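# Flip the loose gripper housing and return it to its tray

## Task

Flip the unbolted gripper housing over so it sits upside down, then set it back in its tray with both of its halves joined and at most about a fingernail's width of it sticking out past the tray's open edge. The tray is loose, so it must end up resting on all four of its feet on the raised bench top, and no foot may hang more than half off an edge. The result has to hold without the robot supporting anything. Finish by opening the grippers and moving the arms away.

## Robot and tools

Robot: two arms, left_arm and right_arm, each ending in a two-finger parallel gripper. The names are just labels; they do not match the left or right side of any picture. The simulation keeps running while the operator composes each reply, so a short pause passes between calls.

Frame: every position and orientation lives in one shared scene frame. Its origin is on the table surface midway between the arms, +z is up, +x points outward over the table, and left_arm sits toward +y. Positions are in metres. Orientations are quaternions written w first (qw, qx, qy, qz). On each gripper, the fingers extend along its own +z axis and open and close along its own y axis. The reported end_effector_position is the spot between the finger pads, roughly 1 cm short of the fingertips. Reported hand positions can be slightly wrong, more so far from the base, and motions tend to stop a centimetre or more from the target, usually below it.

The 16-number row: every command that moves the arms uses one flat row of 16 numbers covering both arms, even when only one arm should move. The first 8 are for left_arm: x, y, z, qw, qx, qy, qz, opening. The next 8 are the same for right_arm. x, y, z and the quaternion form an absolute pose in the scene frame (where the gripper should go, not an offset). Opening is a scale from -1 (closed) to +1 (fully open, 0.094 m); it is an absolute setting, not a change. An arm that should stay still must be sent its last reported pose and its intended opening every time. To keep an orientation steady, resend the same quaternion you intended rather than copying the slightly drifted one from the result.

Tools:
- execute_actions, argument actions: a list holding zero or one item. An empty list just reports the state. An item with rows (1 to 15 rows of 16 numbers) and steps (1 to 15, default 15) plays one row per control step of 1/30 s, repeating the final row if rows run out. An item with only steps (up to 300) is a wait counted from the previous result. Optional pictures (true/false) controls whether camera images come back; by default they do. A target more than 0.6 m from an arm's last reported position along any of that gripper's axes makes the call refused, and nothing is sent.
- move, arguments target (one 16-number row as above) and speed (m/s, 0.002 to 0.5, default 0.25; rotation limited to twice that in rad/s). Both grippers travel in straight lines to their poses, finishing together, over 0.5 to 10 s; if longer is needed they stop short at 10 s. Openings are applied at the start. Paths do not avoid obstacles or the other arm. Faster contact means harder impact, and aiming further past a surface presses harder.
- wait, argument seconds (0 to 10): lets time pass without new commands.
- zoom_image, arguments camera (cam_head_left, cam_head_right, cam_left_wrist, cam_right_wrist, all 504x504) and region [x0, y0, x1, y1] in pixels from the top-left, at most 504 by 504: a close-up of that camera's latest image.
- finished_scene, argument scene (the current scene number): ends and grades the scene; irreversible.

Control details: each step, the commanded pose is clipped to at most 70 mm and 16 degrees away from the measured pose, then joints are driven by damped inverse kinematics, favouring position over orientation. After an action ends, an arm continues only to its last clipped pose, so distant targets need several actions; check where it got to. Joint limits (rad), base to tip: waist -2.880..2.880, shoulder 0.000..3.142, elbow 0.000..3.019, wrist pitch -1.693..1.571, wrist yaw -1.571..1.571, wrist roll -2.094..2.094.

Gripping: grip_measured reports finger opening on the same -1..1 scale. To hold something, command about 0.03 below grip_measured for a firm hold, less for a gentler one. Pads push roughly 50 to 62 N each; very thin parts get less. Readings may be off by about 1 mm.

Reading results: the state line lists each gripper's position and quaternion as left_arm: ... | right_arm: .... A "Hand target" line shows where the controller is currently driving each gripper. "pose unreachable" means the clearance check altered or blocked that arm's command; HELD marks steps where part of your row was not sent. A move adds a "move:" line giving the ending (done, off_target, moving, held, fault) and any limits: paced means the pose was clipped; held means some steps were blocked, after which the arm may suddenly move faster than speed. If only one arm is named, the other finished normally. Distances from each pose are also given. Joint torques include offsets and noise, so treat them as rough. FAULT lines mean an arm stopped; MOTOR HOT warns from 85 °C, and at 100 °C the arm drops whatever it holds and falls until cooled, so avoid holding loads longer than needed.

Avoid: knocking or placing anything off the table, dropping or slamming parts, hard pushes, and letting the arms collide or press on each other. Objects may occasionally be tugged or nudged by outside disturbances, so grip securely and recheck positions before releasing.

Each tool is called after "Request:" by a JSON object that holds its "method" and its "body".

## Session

Request:
{"method": "execute_actions", "body": {"actions": []}}

Scene clock: 0.00 s of 5467.00 s.
left_arm: end_effector_position=(+0.4849, +0.3313, +0.1989) grip_measured=+1.000 end_effector_quat_wxyz=(+0.183, +0.113, +0.977, -0.009) | right_arm: end_effector_position=(+0.1433, +0.1023, +0.1248) grip_measured=+1.000 end_effector_quat_wxyz=(+0.021, +0.177, +0.982, +0.066)
Joint positions: left_arm=[ 0.147  1.38   1.151 -0.984  0.09   0.3    0.094] | right_arm=[ 1.324  1.37   0.976 -1.039  0.02   1.586  0.094]
Joint velocities: left_arm=[-0.005 -0.015 -0.012  0.017 -0.037 -0.051  0.   ] | right_arm=[-0.005 -0.015  0.007  0.012  0.022 -0.022  0.   ]
Joint torques (N m, as the arm reports them, + toward a larger angle): no reading
Hand target (left_arm): +0.493, +0.332, +0.211; +0.196, +0.113, +0.974, -0.007
Hand target (right_arm): +0.146, +0.110, +0.131; +0.022, +0.177, +0.981, +0.075

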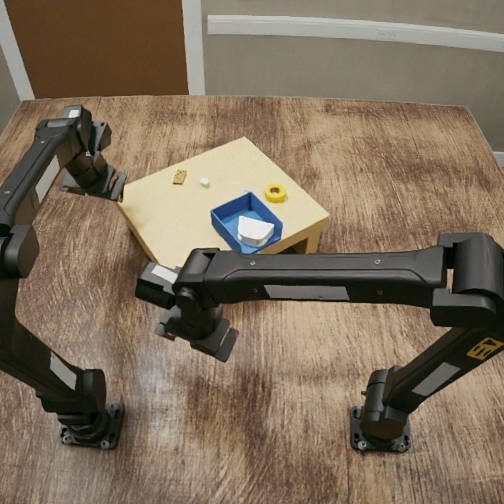

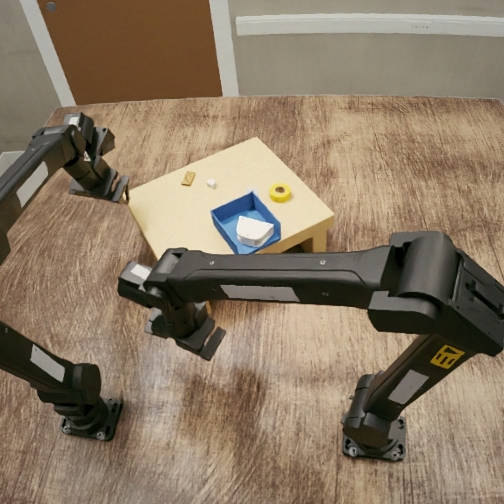

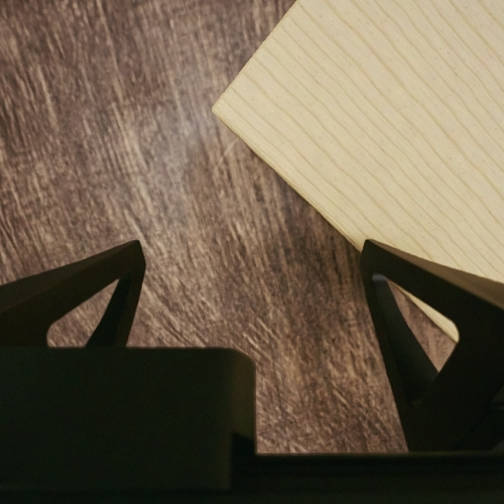

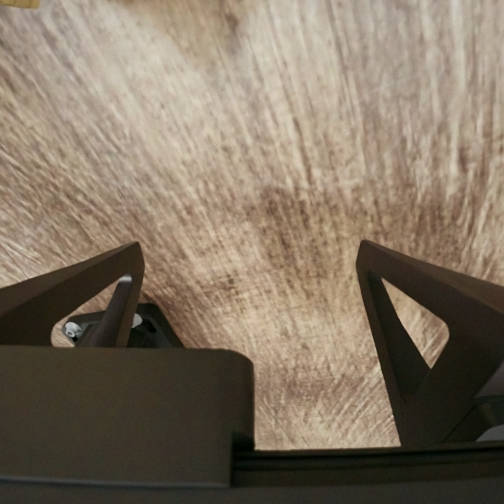

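Request:
{"method": "move", "body": {"target": [0.47,0.2,0.3,0,-0.301,0.954,0,1,0.29,-0.13,0.21,0.674,-0.213,0.674,0.213,0], "speed": 0.3}}

Request:
{"method": "move", "body": {"target": [0.45,-0.01,0.27,0,-0.301,0.954,0,1,0.29,-0.13,0.21,0.674,-0.213,0.674,0.213,0], "speed": 0.3}}

Scene clock: 7.87 s of 5467.00 s.
left_arm: end_effector_position=(+0.4607, +0.2038, +0.2866) grip_measured=+1.000 end_effector_quat_wxyz=(-0.010, -0.299, +0.954, +0.005) | right_arm: end_effector_position=(+0.2908, -0.1372, +0.2167) grip_measured=+0.001 end_effector_quat_wxyz=(+0.680, -0.220, +0.671, +0.199)
Joint positions: left_arm=[-0.162  1.56   1.619 -1.652  0.001 -0.831  0.094] | right_arm=[ 0.357  0.523  0.083  0.444 -0.339 -0.031  0.047]
Joint velocities: left_arm=[ 0.005 -0.005  0.002 -0.012 -0.066 -0.081  0.   ] | right_arm=[-0.024 -0.005 -0.002 -0.012 -0.007 -0.125 -0.001]
Joint torques (N m, as the arm reports them, + toward a larger angle): left_arm=[  0.91 -13.1   12.93   0.12  -0.05  -0.12] | right_arm=[ 0.25  1.91  7.69  2.58 -0.16 -0.18]
Hand target (left_arm): +0.469, +0.198, +0.298; -0.000, -0.301, +0.954, -0.002
Hand target (right_arm): +0.289, -0.137, +0.215; +0.682, -0.225, +0.667, +0.197
Off the commanded pose (left_arm): 0.017 m, 1 deg.
Off the commanded pose (right_arm): 0.010 m, 2 deg.
After step 90, 1.40 s passed at rest.
move: off_target (left_arm)

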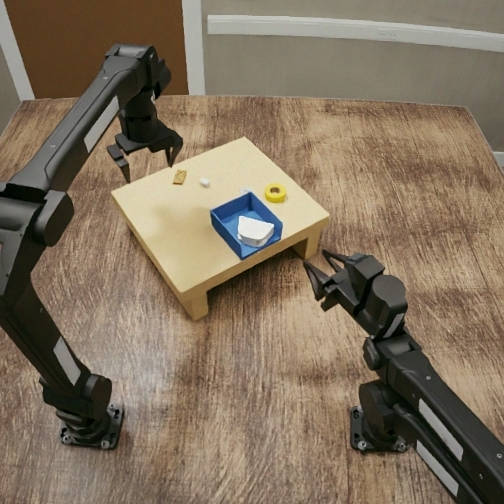

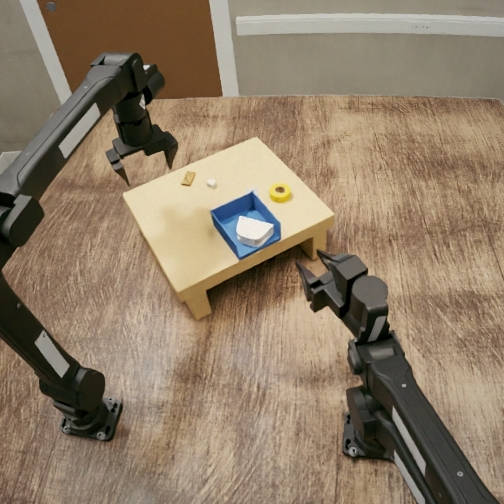

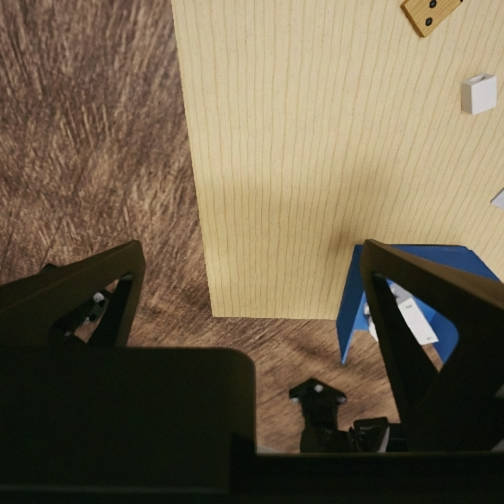

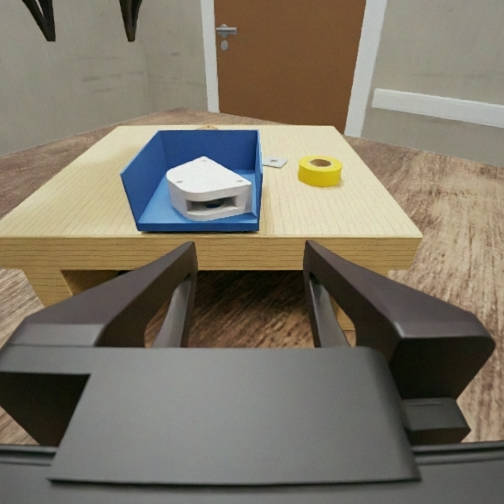

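Scene clock: 9.20 s of 5467.00 s.
left_arm: end_effector_position=(+0.4382, -0.0097, +0.2556) grip_measured=+1.000 end_effector_quat_wxyz=(-0.014, -0.292, +0.956, +0.011) | right_arm: end_effector_position=(+0.2922, -0.1312, +0.2139) grip_measured=+0.001 end_effector_quat_wxyz=(+0.676, -0.215, +0.673, +0.209)
Joint positions: left_arm=[-0.571  1.756  1.785 -1.634  0.01  -1.224  0.094] | right_arm=[ 0.387  0.563  0.083  0.481 -0.315 -0.009  0.047]
Joint velocities: left_arm=[-0.005  0.005 -0.002 -0.012 -0.081 -0.095  0.   ] | right_arm=[-0.005 -0.005 -0.022 -0.017 -0.007  0.037 -0.   ]
Joint torques (N m, as the arm reports them, + toward a larger angle): left_arm=[  1.47 -16.85  12.81   0.3   -0.25  -0.16] | right_arm=[1.09 2.04 7.38 2.61 0.16 0.04]
Hand target (left_arm): +0.450, -0.012, +0.270; -0.002, -0.301, +0.954, -0.003
Hand target (right_arm): +0.290, -0.130, +0.210; +0.674, -0.213, +0.674, +0.213
Off the commanded pose (left_arm): 0.019 m, 2 deg.
Off the commanded pose (right_arm): 0.005 m, 1 deg.
move: off_target (left_arm)

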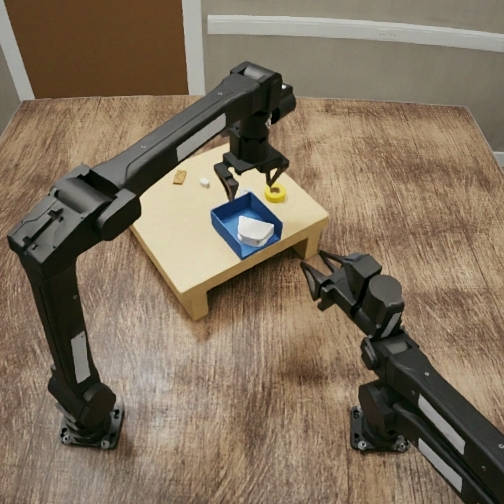

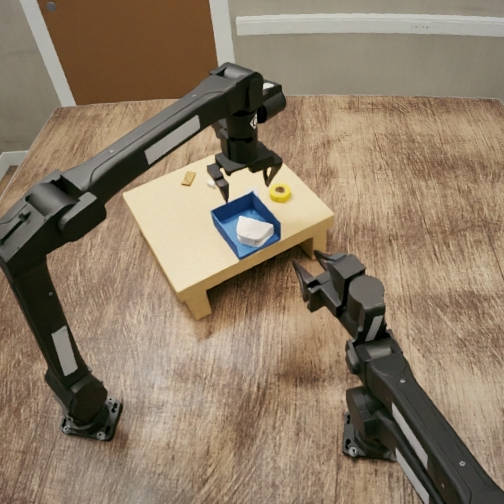

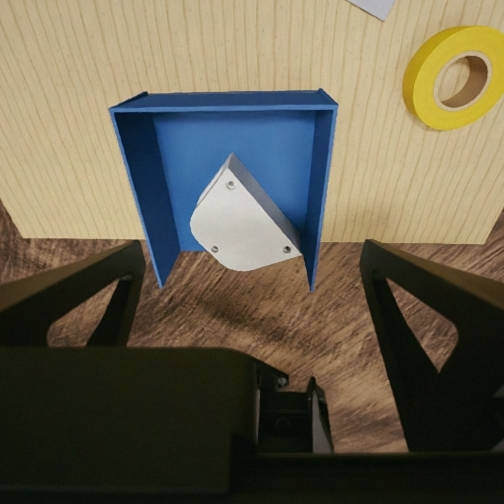

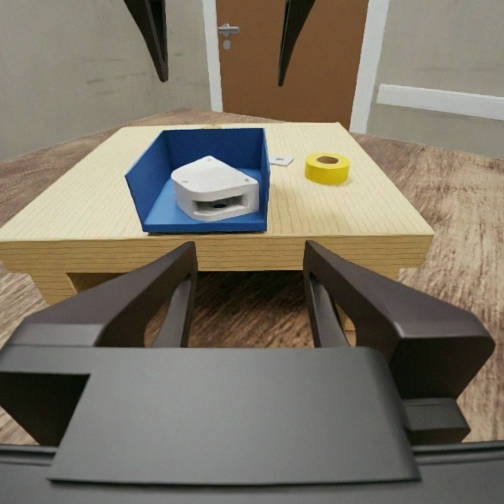

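Request:
{"method": "move", "body": {"target": [0.448,0.01,0.2,0,-0.301,0.954,0,-0.25,0.30,-0.09,0.18,0.674,-0.213,0.674,0.213,0], "speed": 0.12}}

Scene clock: 17.97 s of 5467.00 s.
left_arm: end_effector_position=(+0.4442, +0.0094, +0.1916) grip_measured=-0.249 end_effector_quat_wxyz=(-0.009, -0.303, +0.953, +0.011) | right_arm: end_effector_position=(+0.3045, -0.0880, +0.1787) grip_measured=+0.001 end_effector_quat_wxyz=(+0.673, -0.214, +0.676, +0.211)
Joint positions: left_arm=[-0.538  1.745  1.603 -1.457  0.001 -1.214  0.035] | right_arm=[ 0.596  1.01   0.076  0.928 -0.109 -0.003  0.047]
Joint velocities: left_arm=[-0.005 -0.005 -0.022  0.007 -0.051 -0.007  0.001] | right_arm=[-0.015 -0.005  0.012 -0.002 -0.022 -0.022 -0.   ]
Joint torques (N m, as the arm reports them, + toward a larger angle): left_arm=[  1.25 -17.9    9.41   0.81  -0.23   0.05] | right_arm=[ 0.77 -1.24  5.16  2.69  0.17  0.04]
Hand target (left_arm): +0.448, +0.010, +0.200; +0.001, -0.301, +0.954, +0.000
Hand target (right_arm): +0.302, -0.088, +0.178; +0.674, -0.211, +0.675, +0.215
Off the commanded pose (left_arm): 0.009 m, 2 deg.
Off the commanded pose (right_arm): 0.005 m, 0 deg.
After step 90, 4.70 s passed at rest.
move: done

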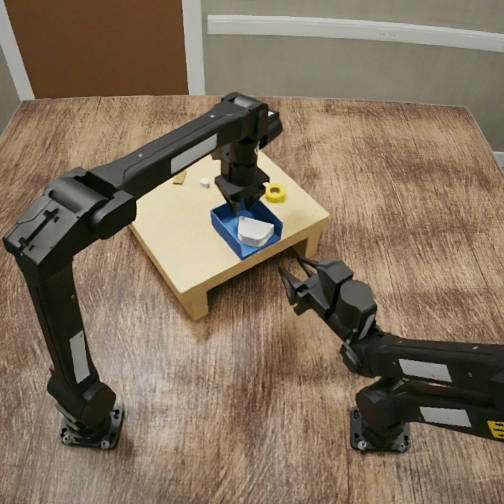

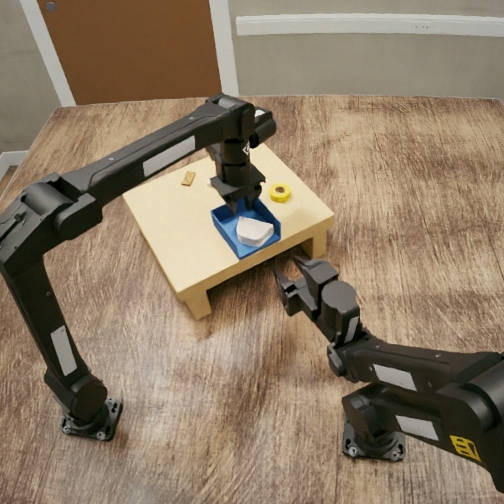

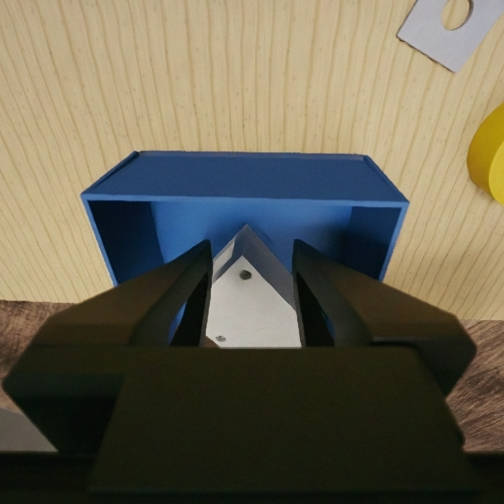

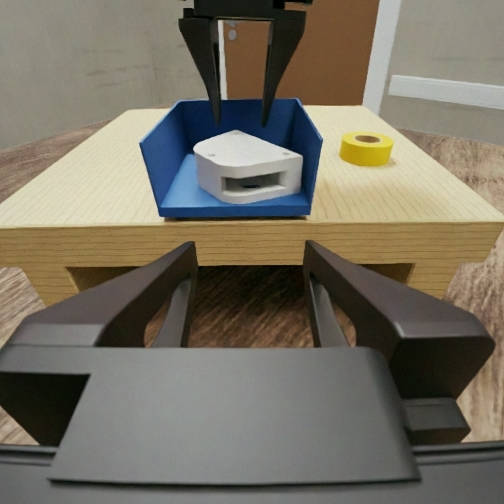

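Request:
{"method": "execute_actions", "body": {"actions": []}}

Scene clock: 25.00 s of 5467.00 s.
left_arm: end_effector_position=(+0.4442, +0.0094, +0.1916) grip_measured=-0.249 end_effector_quat_wxyz=(-0.009, -0.303, +0.953, +0.011) | right_arm: end_effector_position=(+0.3045, -0.0880, +0.1788) grip_measured=+0.001 end_effector_quat_wxyz=(+0.673, -0.214, +0.676, +0.211)
Joint positions: left_arm=[-0.538  1.745  1.603 -1.457  0.001 -1.214  0.035] | right_arm=[ 0.596  1.01   0.076  0.929 -0.109 -0.003  0.047]
Joint velocities: left_arm=[-0.015  0.005 -0.012  0.002  0.037 -0.066  0.   ] | right_arm=[-0.005  0.015  0.002  0.002  0.095  0.037  0.001]
Joint torques (N m, as the arm reports them, + toward a larger angle): left_arm=[  1.52 -18.31   9.44   0.86  -0.23   0.05] | right_arm=[ 0.73 -1.2   5.15  2.65  0.17  0.03]
Hand target (left_arm): +0.448, +0.010, +0.200; +0.001, -0.301, +0.954, +0.000
Hand target (right_arm): +0.302, -0.088, +0.178; +0.674, -0.211, +0.675, +0.215
Off the commanded pose (left_arm): 0.009 m, 2 deg.
Off the commanded pose (right_arm): 0.005 m, 0 deg.
Steps of this call (steps 1 to 90: nothing new was sent; then 4.03 s passed at rest). Readings (end_effector_position):
1: left_arm (+0.4442, +0.0094, +0.1916) | right_arm (+0.3045, -0.0880, +0.1788)
2: left_arm (+0.4442, +0.0094, +0.1916) | right_arm (+0.3045, -0.0880, +0.1788)
4: left_arm (+0.4442, +0.0094, +0.1916) | right_arm (+0.3045, -0.0880, +0.1788)
8: left_arm (+0.4442, +0.0094, +0.1916) | right_arm (+0.3045, -0.0880, +0.1788)
90: the state above

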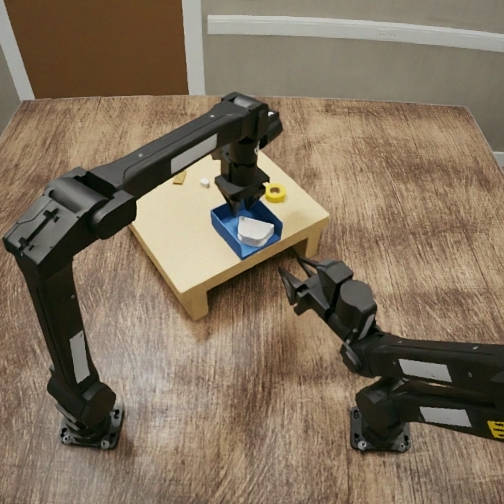

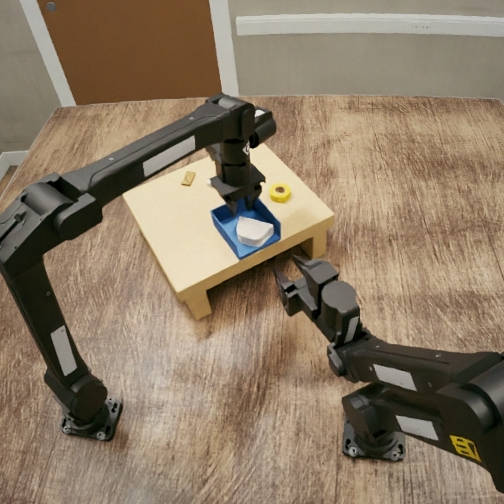

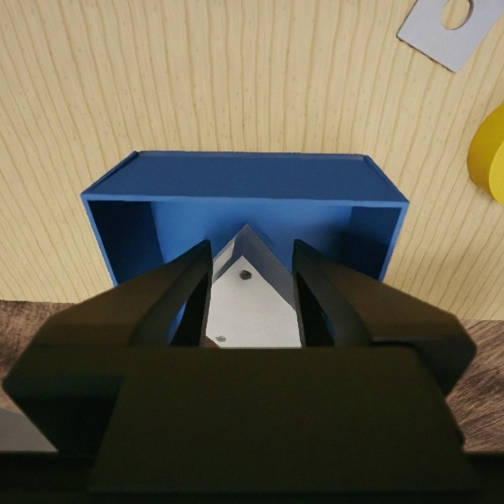

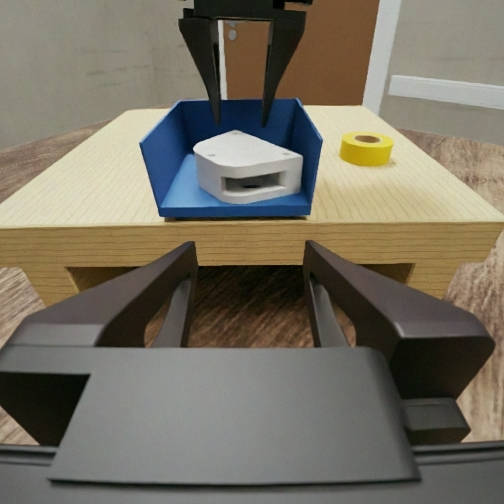

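Request:
{"method": "move", "body": {"target": [0.448,0.01,0.18,0,-0.301,0.954,0,-0.25,0.30,-0.09,0.18,0.674,-0.213,0.674,0.213,0], "speed": 0.04}}

Scene clock: 27.53 s of 5467.00 s.
left_arm: end_effector_position=(+0.4442, +0.0094, +0.1765) grip_measured=-0.249 end_effector_quat_wxyz=(-0.006, -0.303, +0.953, +0.007) | right_arm: end_effector_position=(+0.3024, -0.0892, +0.1837) grip_measured=+0.001 end_effector_quat_wxyz=(+0.678, -0.213, +0.670, +0.212)
Joint positions: left_arm=[-0.538  1.745  1.563 -1.407  0.001 -1.214  0.035] | right_arm=[ 0.596  0.985  0.072  0.923 -0.109 -0.003  0.047]
Joint velocities: left_arm=[ 0.005 -0.024 -0.012  0.002 -0.022  0.007  0.   ] | right_arm=[ 0.005  0.005  0.002 -0.002 -0.022 -0.007  0.001]
Joint torques (N m, as the arm reports them, + toward a larger angle): left_arm=[  1.75 -17.73   9.18   0.79  -0.19   0.04] | right_arm=[ 0.56 -1.67  5.38  1.69  0.07 -0.04]
Hand target (left_arm): +0.448, +0.010, +0.180; -0.000, -0.301, +0.954, +0.000
Hand target (right_arm): +0.300, -0.090, +0.180; +0.674, -0.213, +0.674, +0.213
Off the commanded pose (left_arm): 0.005 m, 1 deg.
Off the commanded pose (right_arm): 0.004 m, 1 deg.
move: done

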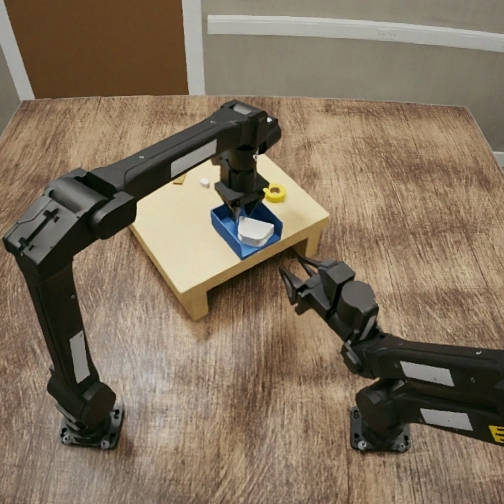

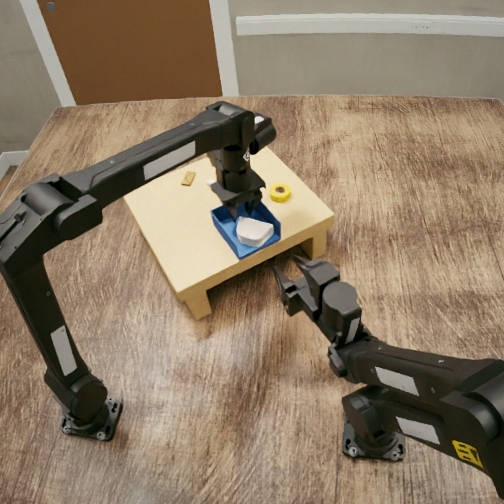

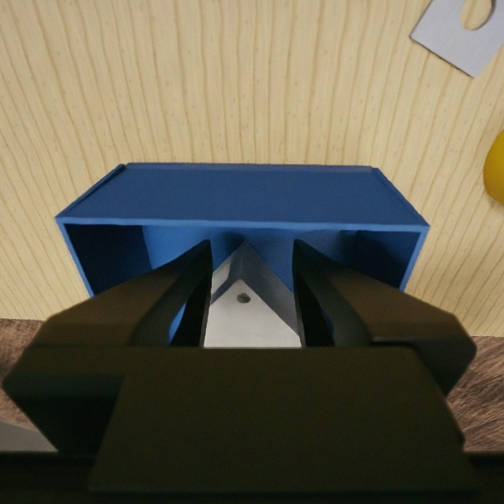

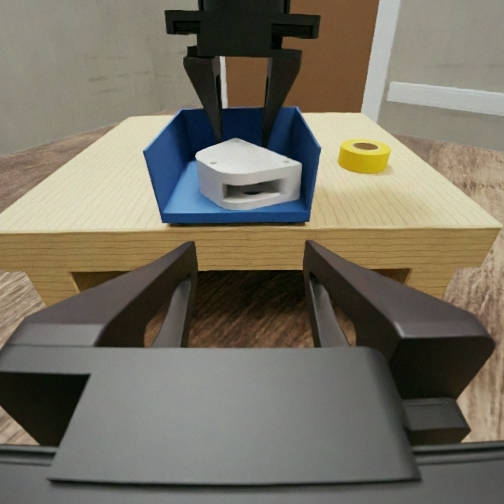

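Request:
{"method": "move", "body": {"target": [0.445,0.008,0.169,0,-0.301,0.954,0,-0.25,0.30,-0.09,0.18,0.674,-0.213,0.674,0.213,0], "speed": 0.03}}

Request:
{"method": "move", "body": {"target": [0.416,-0.012,0.169,0,-0.301,0.954,0,-0.25,0.30,-0.09,0.18,0.674,-0.213,0.674,0.213,0], "speed": 0.025}}

Scene clock: 30.10 s of 5467.00 s.
left_arm: end_effector_position=(+0.4430, +0.0102, +0.1666) grip_measured=-0.249 end_effector_quat_wxyz=(-0.005, -0.303, +0.953, +0.006) | right_arm: end_effector_position=(+0.3024, -0.0892, +0.1837) grip_measured=+0.001 end_effector_quat_wxyz=(+0.678, -0.213, +0.670, +0.212)
Joint positions: left_arm=[-0.538  1.745  1.536 -1.378  0.001 -1.214  0.035] | right_arm=[ 0.596  0.985  0.072  0.923 -0.109 -0.003  0.047]
Joint velocities: left_arm=[-0.015  0.024 -0.007  0.007  0.037  0.051  0.001] | right_arm=[-0.015  0.005 -0.017  0.002  0.022  0.007 -0.001]
Joint torques (N m, as the arm reports them, + toward a larger angle): left_arm=[  0.97 -17.51   9.07   0.61  -0.18  -0.02] | right_arm=[ 0.52 -1.55  5.35  1.73  0.06 -0.03]
Hand target (left_arm): +0.445, +0.008, +0.169; -0.000, -0.301, +0.954, +0.000
Hand target (right_arm): +0.300, -0.090, +0.180; +0.674, -0.213, +0.674, +0.213
Off the commanded pose (left_arm): 0.004 m, 1 deg.
Off the commanded pose (right_arm): 0.004 m, 1 deg.
move: done

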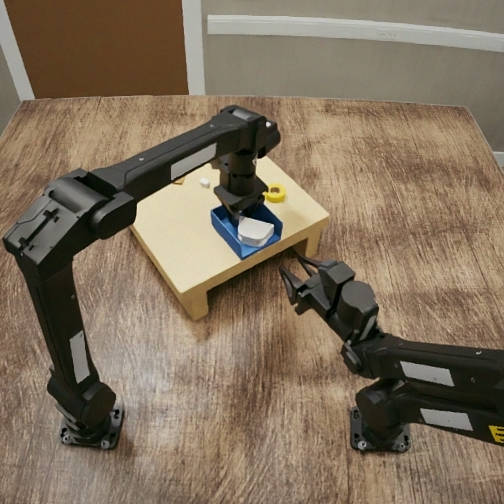

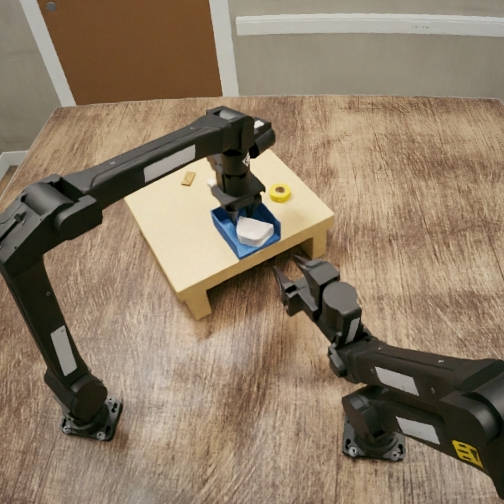

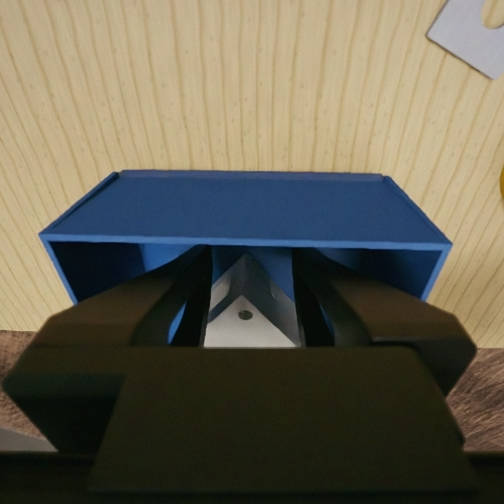

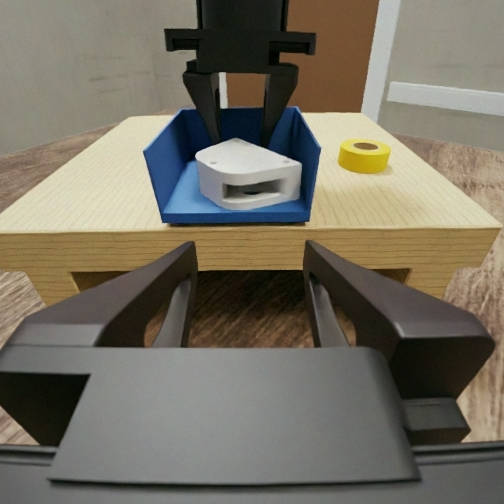

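Scene clock: 31.80 s of 5467.00 s.
left_arm: end_effector_position=(+0.4170, -0.0078, +0.1630) grip_measured=-0.249 end_effector_quat_wxyz=(-0.007, -0.300, +0.954, +0.009) | right_arm: end_effector_position=(+0.3024, -0.0892, +0.1837) grip_measured=+0.001 end_effector_quat_wxyz=(+0.678, -0.213, +0.670, +0.212)
Joint positions: left_arm=[-0.596  1.725  1.499 -1.368  0.001 -1.266  0.035] | right_arm=[ 0.596  0.985  0.072  0.923 -0.109 -0.003  0.047]
Joint velocities: left_arm=[-0.005 -0.015 -0.002  0.002 -0.037 -0.007  0.   ] | right_arm=[ 0.005 -0.024  0.002 -0.012  0.051 -0.022 -0.   ]
Joint torques (N m, as the arm reports them, + toward a larger angle): left_arm=[  0.38 -17.64   8.87   0.89  -0.13  -0.14] | right_arm=[ 0.5  -1.61  5.36  1.73  0.06 -0.03]
Hand target (left_arm): +0.416, -0.013, +0.169; -0.001, -0.301, +0.954, -0.000
Hand target (right_arm): +0.300, -0.090, +0.180; +0.674, -0.213, +0.674, +0.213
Off the commanded pose (left_arm): 0.007 m, 1 deg.
Off the commanded pose (right_arm): 0.004 m, 1 deg.
move: done

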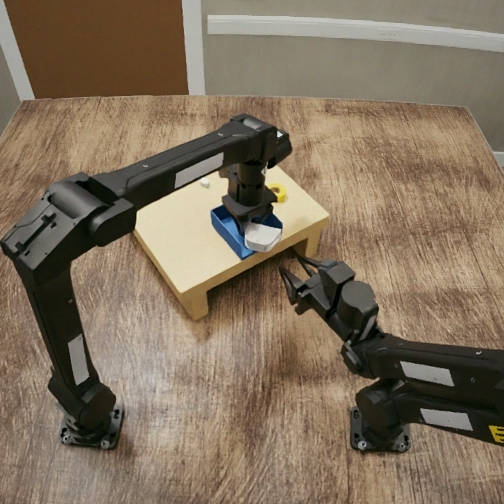

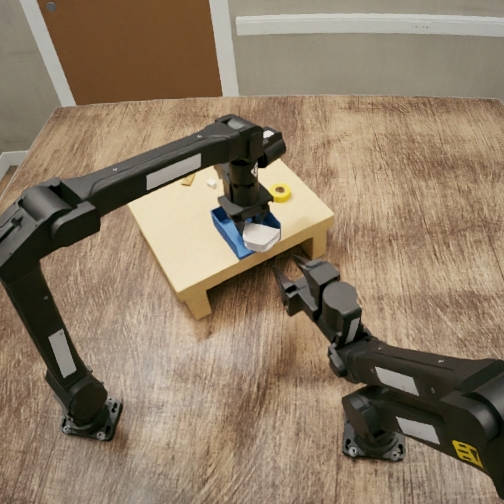

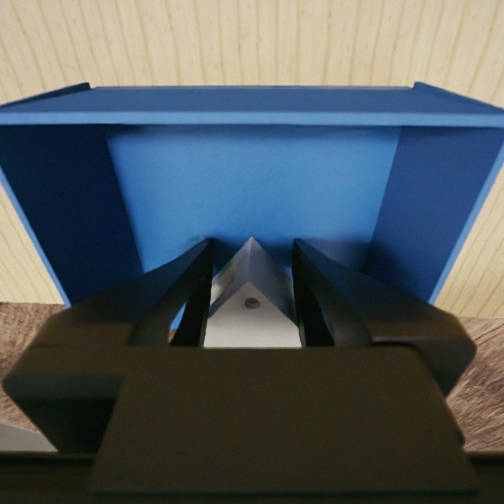

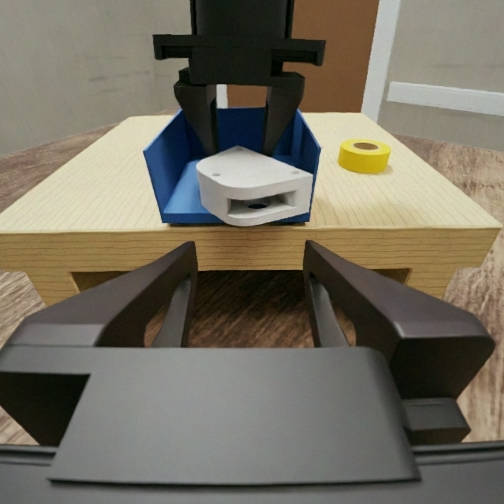

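Request:
{"method": "move", "body": {"target": [0.405,-0.017,0.172,0,-0.301,0.954,0,-0.25,0.30,-0.09,0.168,0.326,0.326,0.627,0.627,0.2], "speed": 0.4}}

Scene clock: 37.57 s of 5467.00 s.
left_arm: end_effector_position=(+0.4069, -0.0125, +0.1651) grip_measured=-0.249 end_effector_quat_wxyz=(-0.007, -0.301, +0.954, +0.009) | right_arm: end_effector_position=(+0.3025, -0.0891, +0.1695) grip_measured=+0.199 end_effector_quat_wxyz=(+0.330, +0.322, +0.630, +0.625)
Joint positions: left_arm=[-0.615  1.71   1.485 -1.368  0.001 -1.288  0.035] | right_arm=[ 0.596  1.089  0.057  1.031 -0.109  1.558  0.056]
Joint velocities: left_arm=[-0.015 -0.005  0.012  0.017  0.037 -0.066  0.001] | right_arm=[-0.005  0.005 -0.002  0.017  0.022 -0.037  0.001]
Joint torques (N m, as the arm reports them, + toward a larger angle): left_arm=[  0.38 -17.58   8.96   0.74  -0.17  -0.15] | right_arm=[ 0.54 -0.85  4.54  2.56  0.08 -0.06]
Hand target (left_arm): +0.405, -0.017, +0.172; -0.000, -0.301, +0.954, -0.000
Hand target (right_arm): +0.300, -0.090, +0.167; +0.326, +0.326, +0.628, +0.627
Off the commanded pose (left_arm): 0.008 m, 1 deg.
Off the commanded pose (right_arm): 0.003 m, 1 deg.
After step 90, 0.13 s passed at rest.
move: done

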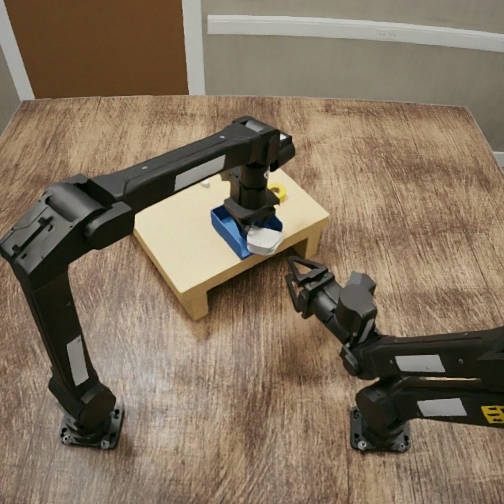

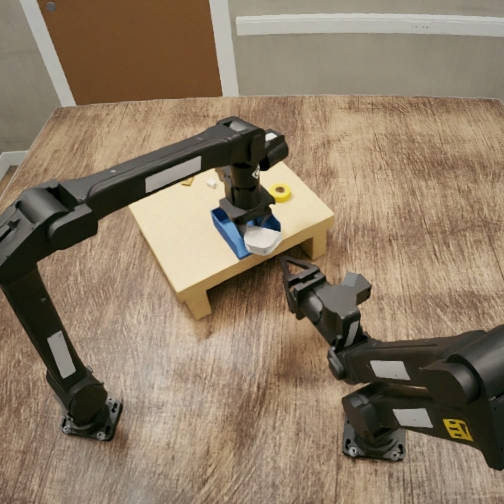

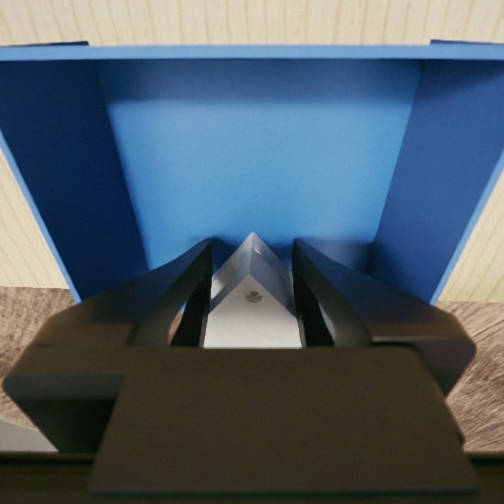

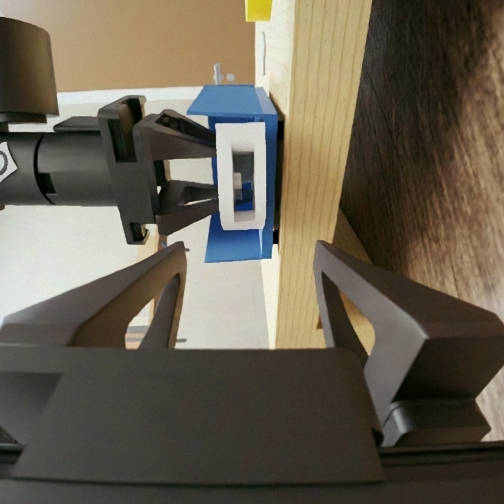

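Request:
{"method": "move", "body": {"target": [0.405,-0.017,0.172,0,-0.301,0.954,0,-0.25,0.335,-0.0655,0.183,0.326,0.326,0.627,0.627,-0.2], "speed": 0.06}}

Scene clock: 41.77 s of 5467.00 s.
left_arm: end_effector_position=(+0.4069, -0.0125, +0.1651) grip_measured=-0.249 end_effector_quat_wxyz=(-0.007, -0.301, +0.953, +0.009) | right_arm: end_effector_position=(+0.3259, -0.0733, +0.1744) grip_measured=-0.199 end_effector_quat_wxyz=(+0.327, +0.327, +0.633, +0.621)
Joint positions: left_arm=[-0.615  1.71   1.485 -1.368  0.001 -1.288  0.035] | right_arm=[ 0.611  1.161  0.134  1.013 -0.091  1.562  0.038]
Joint velocities: left_arm=[-0.015 -0.005 -0.012  0.017  0.022  0.007  0.   ] | right_arm=[-0.015 -0.015 -0.007  0.012  0.037  0.037  0.001]
Joint torques (N m, as the arm reports them, + toward a larger angle): left_arm=[  0.29 -17.45   8.89   0.75  -0.18  -0.15] | right_arm=[ 1.06 -2.21  7.51  1.69  0.17 -0.06]
Hand target (left_arm): +0.405, -0.017, +0.172; -0.000, -0.301, +0.954, -0.000
Hand target (right_arm): +0.334, -0.066, +0.184; +0.326, +0.326, +0.627, +0.628
Off the commanded pose (left_arm): 0.008 m, 1 deg.
Off the commanded pose (right_arm): 0.015 m, 1 deg.
After step 90, 0.20 s passed at rest.
move: off_target (right_arm)

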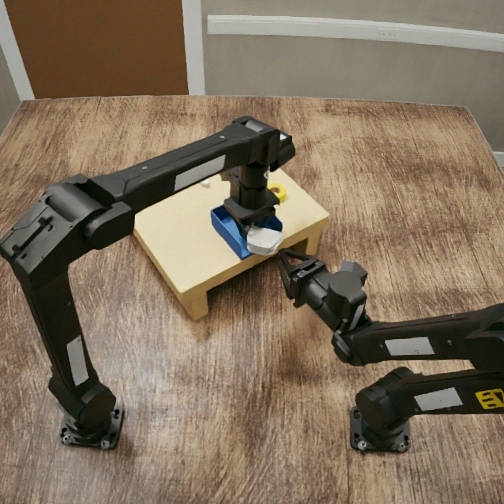

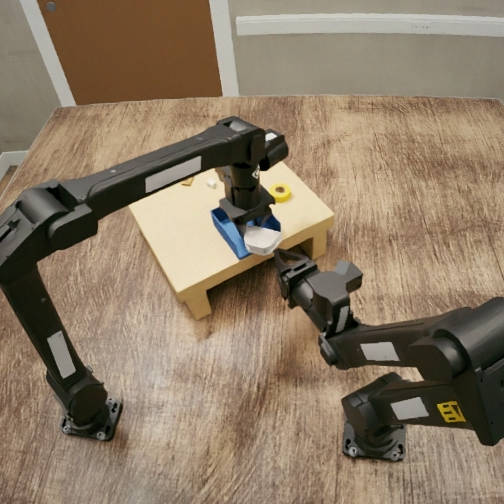

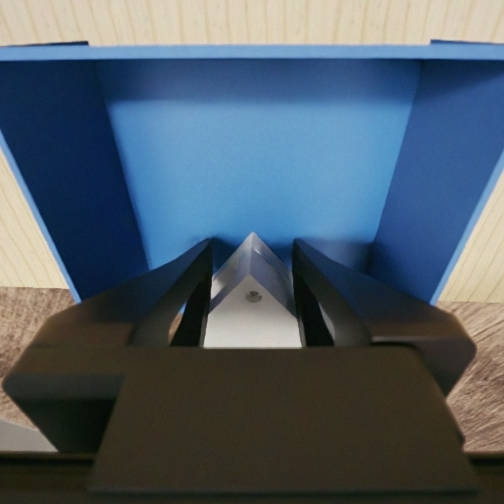

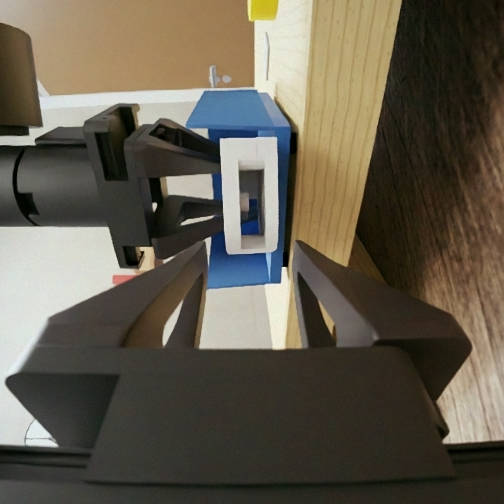

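Request:
{"method": "move", "body": {"target": [0.405,-0.017,0.172,0,-0.301,0.954,0,-0.25,0.357,-0.049,0.185,0.326,0.326,0.627,0.627,-0.27], "speed": 0.04}}

Scene clock: 45.80 s of 5467.00 s.
left_arm: end_effector_position=(+0.4069, -0.0125, +0.1651) grip_measured=-0.249 end_effector_quat_wxyz=(-0.007, -0.301, +0.953, +0.009) | right_arm: end_effector_position=(+0.3476, -0.0577, +0.1718) grip_measured=-0.269 end_effector_quat_wxyz=(+0.324, +0.331, +0.638, +0.615)
Joint positions: left_arm=[-0.615  1.71   1.485 -1.368  0.001 -1.288  0.035] | right_arm=[ 0.624  1.249  0.202  1.013 -0.077  1.562  0.034]
Joint velocities: left_arm=[-0.015 -0.005 -0.002 -0.012 -0.037 -0.022  0.001] | right_arm=[-0.005 -0.005  0.017  0.007  0.037 -0.081 -0.   ]
Joint torques (N m, as the arm reports them, + toward a larger angle): left_arm=[  0.48 -17.48   8.89   0.74  -0.17  -0.14] | right_arm=[ 1.07 -3.37  7.47  2.47  0.17 -0.06]
Hand target (left_arm): +0.405, -0.017, +0.172; -0.000, -0.301, +0.954, -0.000
Hand target (right_arm): +0.356, -0.049, +0.185; +0.326, +0.326, +0.627, +0.627
Off the commanded pose (left_arm): 0.008 m, 1 deg.
Off the commanded pose (right_arm): 0.018 m, 2 deg.
move: off_target (right_arm)

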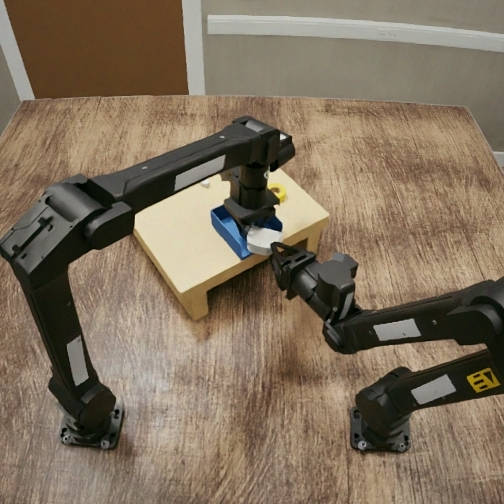

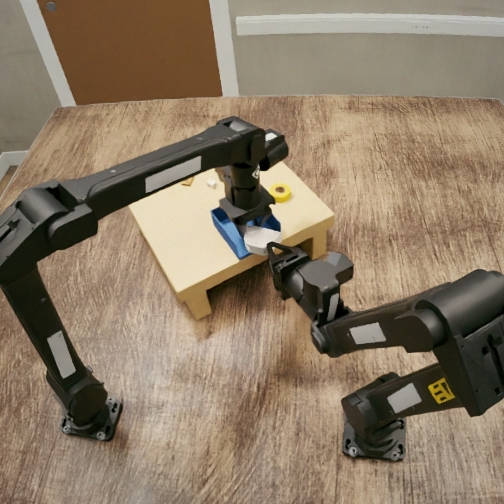

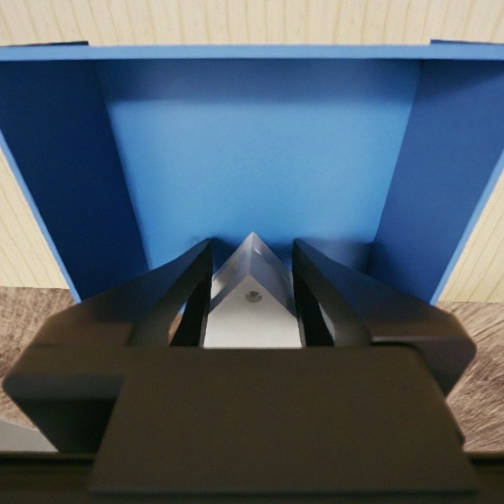

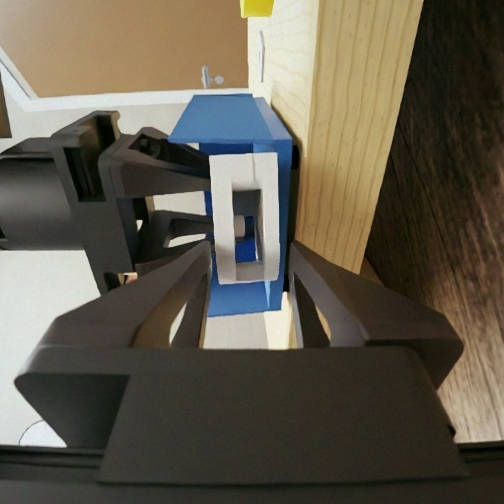

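Request:
{"method": "move", "body": {"target": [0.405,-0.017,0.172,0,-0.301,0.954,0,-0.25,0.360,-0.047,0.192,0.328,0.322,0.619,0.635,-0.27], "speed": 0.03}}

Scene clock: 48.87 s of 5467.00 s.
left_arm: end_effector_position=(+0.4069, -0.0125, +0.1651) grip_measured=-0.249 end_effector_quat_wxyz=(-0.007, -0.301, +0.953, +0.009) | right_arm: end_effector_position=(+0.3497, -0.0565, +0.1763) grip_measured=-0.269 end_effector_quat_wxyz=(+0.325, +0.329, +0.633, +0.620)
Joint positions: left_arm=[-0.615  1.71   1.485 -1.368  0.001 -1.288  0.035] | right_arm=[ 0.624  1.253  0.208  1.026 -0.077  1.566  0.034]
Joint velocities: left_arm=[ 0.005  0.005 -0.012 -0.007  0.081  0.007  0.001] | right_arm=[-0.005  0.005 -0.002  0.002  0.022 -0.037  0.001]
Joint torques (N m, as the arm reports them, + toward a larger angle): left_arm=[  0.41 -17.34   8.84   0.7   -0.18  -0.14] | right_arm=[ 1.03 -3.34  7.62  2.67  0.08 -0.06]
Hand target (left_arm): +0.405, -0.017, +0.172; -0.000, -0.301, +0.954, -0.000
Hand target (right_arm): +0.359, -0.048, +0.192; +0.328, +0.323, +0.620, +0.635
Off the commanded pose (left_arm): 0.008 m, 1 deg.
Off the commanded pose (right_arm): 0.021 m, 3 deg.
move: off_target (right_arm)

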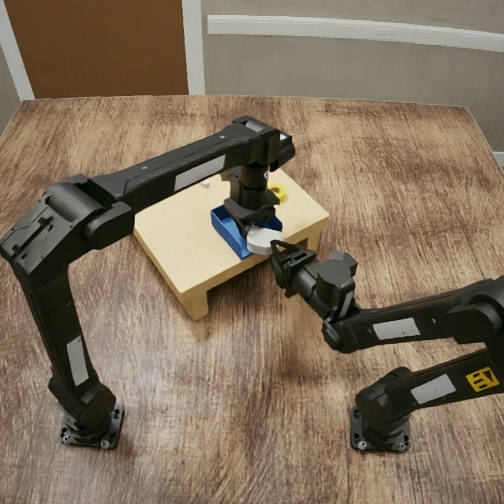

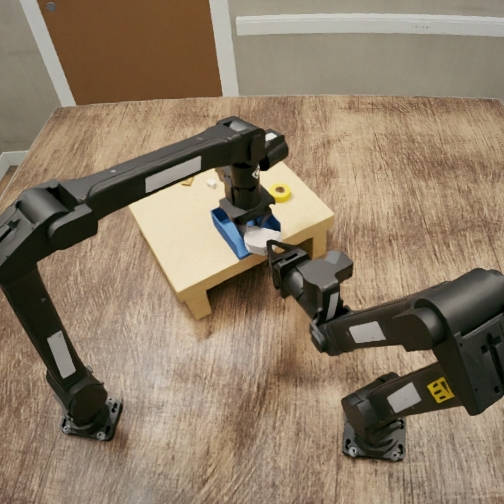

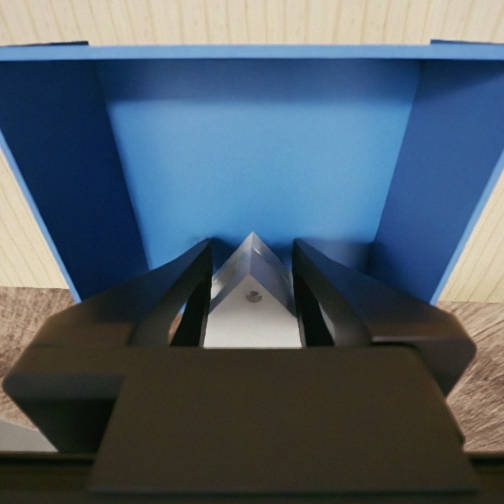

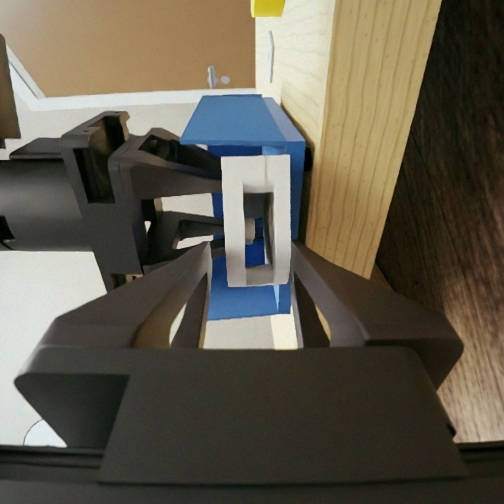

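Request:
{"method": "move", "body": {"target": [0.395,-0.024,0.172,0,-0.301,0.954,0,-0.25,0.368,-0.0415,0.192,0.328,0.322,0.619,0.635,-0.27], "speed": 0.025}}

Scene clock: 52.40 s of 5467.00 s.
left_arm: end_effector_position=(+0.3965, -0.0190, +0.1653) grip_measured=-0.249 end_effector_quat_wxyz=(-0.007, -0.301, +0.954, +0.010) | right_arm: end_effector_position=(+0.3577, -0.0510, +0.1763) grip_measured=-0.269 end_effector_quat_wxyz=(+0.325, +0.329, +0.634, +0.620)
Joint positions: left_arm=[-0.638  1.702  1.474 -1.368  0.001 -1.311  0.035] | right_arm=[ 0.625  1.285  0.233  1.033 -0.077  1.566  0.034]
Joint velocities: left_arm=[ 0.005  0.005 -0.007  0.017 -0.007 -0.037  0.001] | right_arm=[-0.015 -0.015 -0.007  0.007  0.037  0.051 -0.   ]
Joint torques (N m, as the arm reports them, + toward a larger angle): left_arm=[ -0.45 -16.98   8.96   0.82  -0.16  -0.12] | right_arm=[ 1.08 -3.94  7.63  2.68  0.14 -0.06]
Hand target (left_arm): +0.395, -0.024, +0.172; -0.000, -0.301, +0.954, -0.000
Hand target (right_arm): +0.367, -0.042, +0.192; +0.329, +0.322, +0.620, +0.636
Off the commanded pose (left_arm): 0.009 m, 1 deg.
Off the commanded pose (right_arm): 0.021 m, 3 deg.
move: off_target (right_arm)

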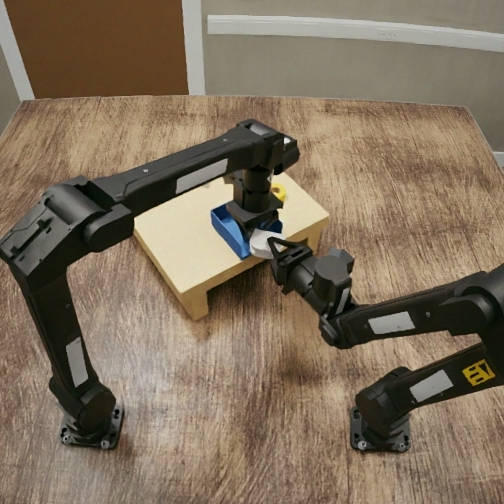

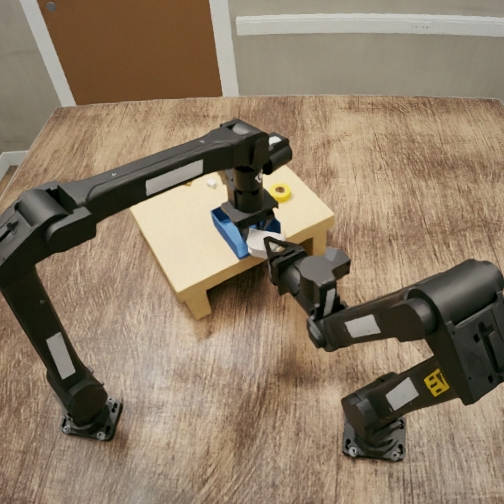

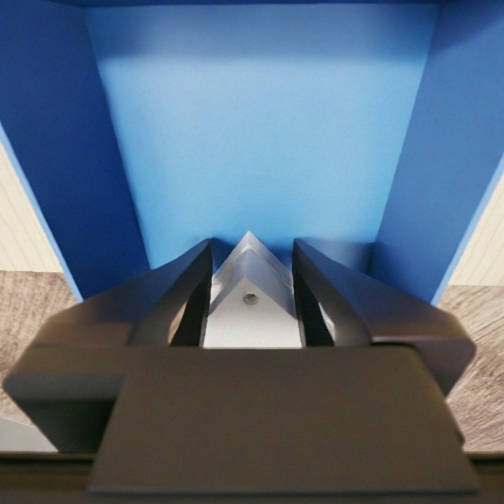

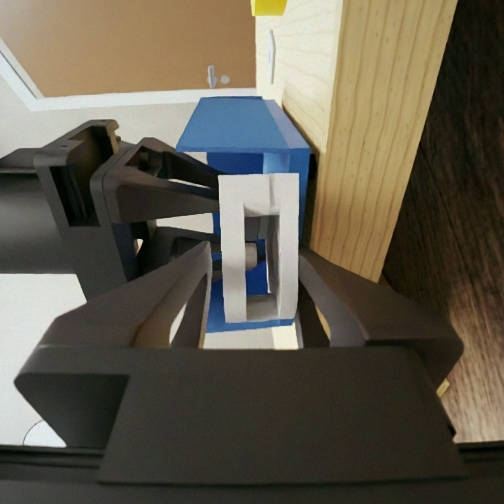

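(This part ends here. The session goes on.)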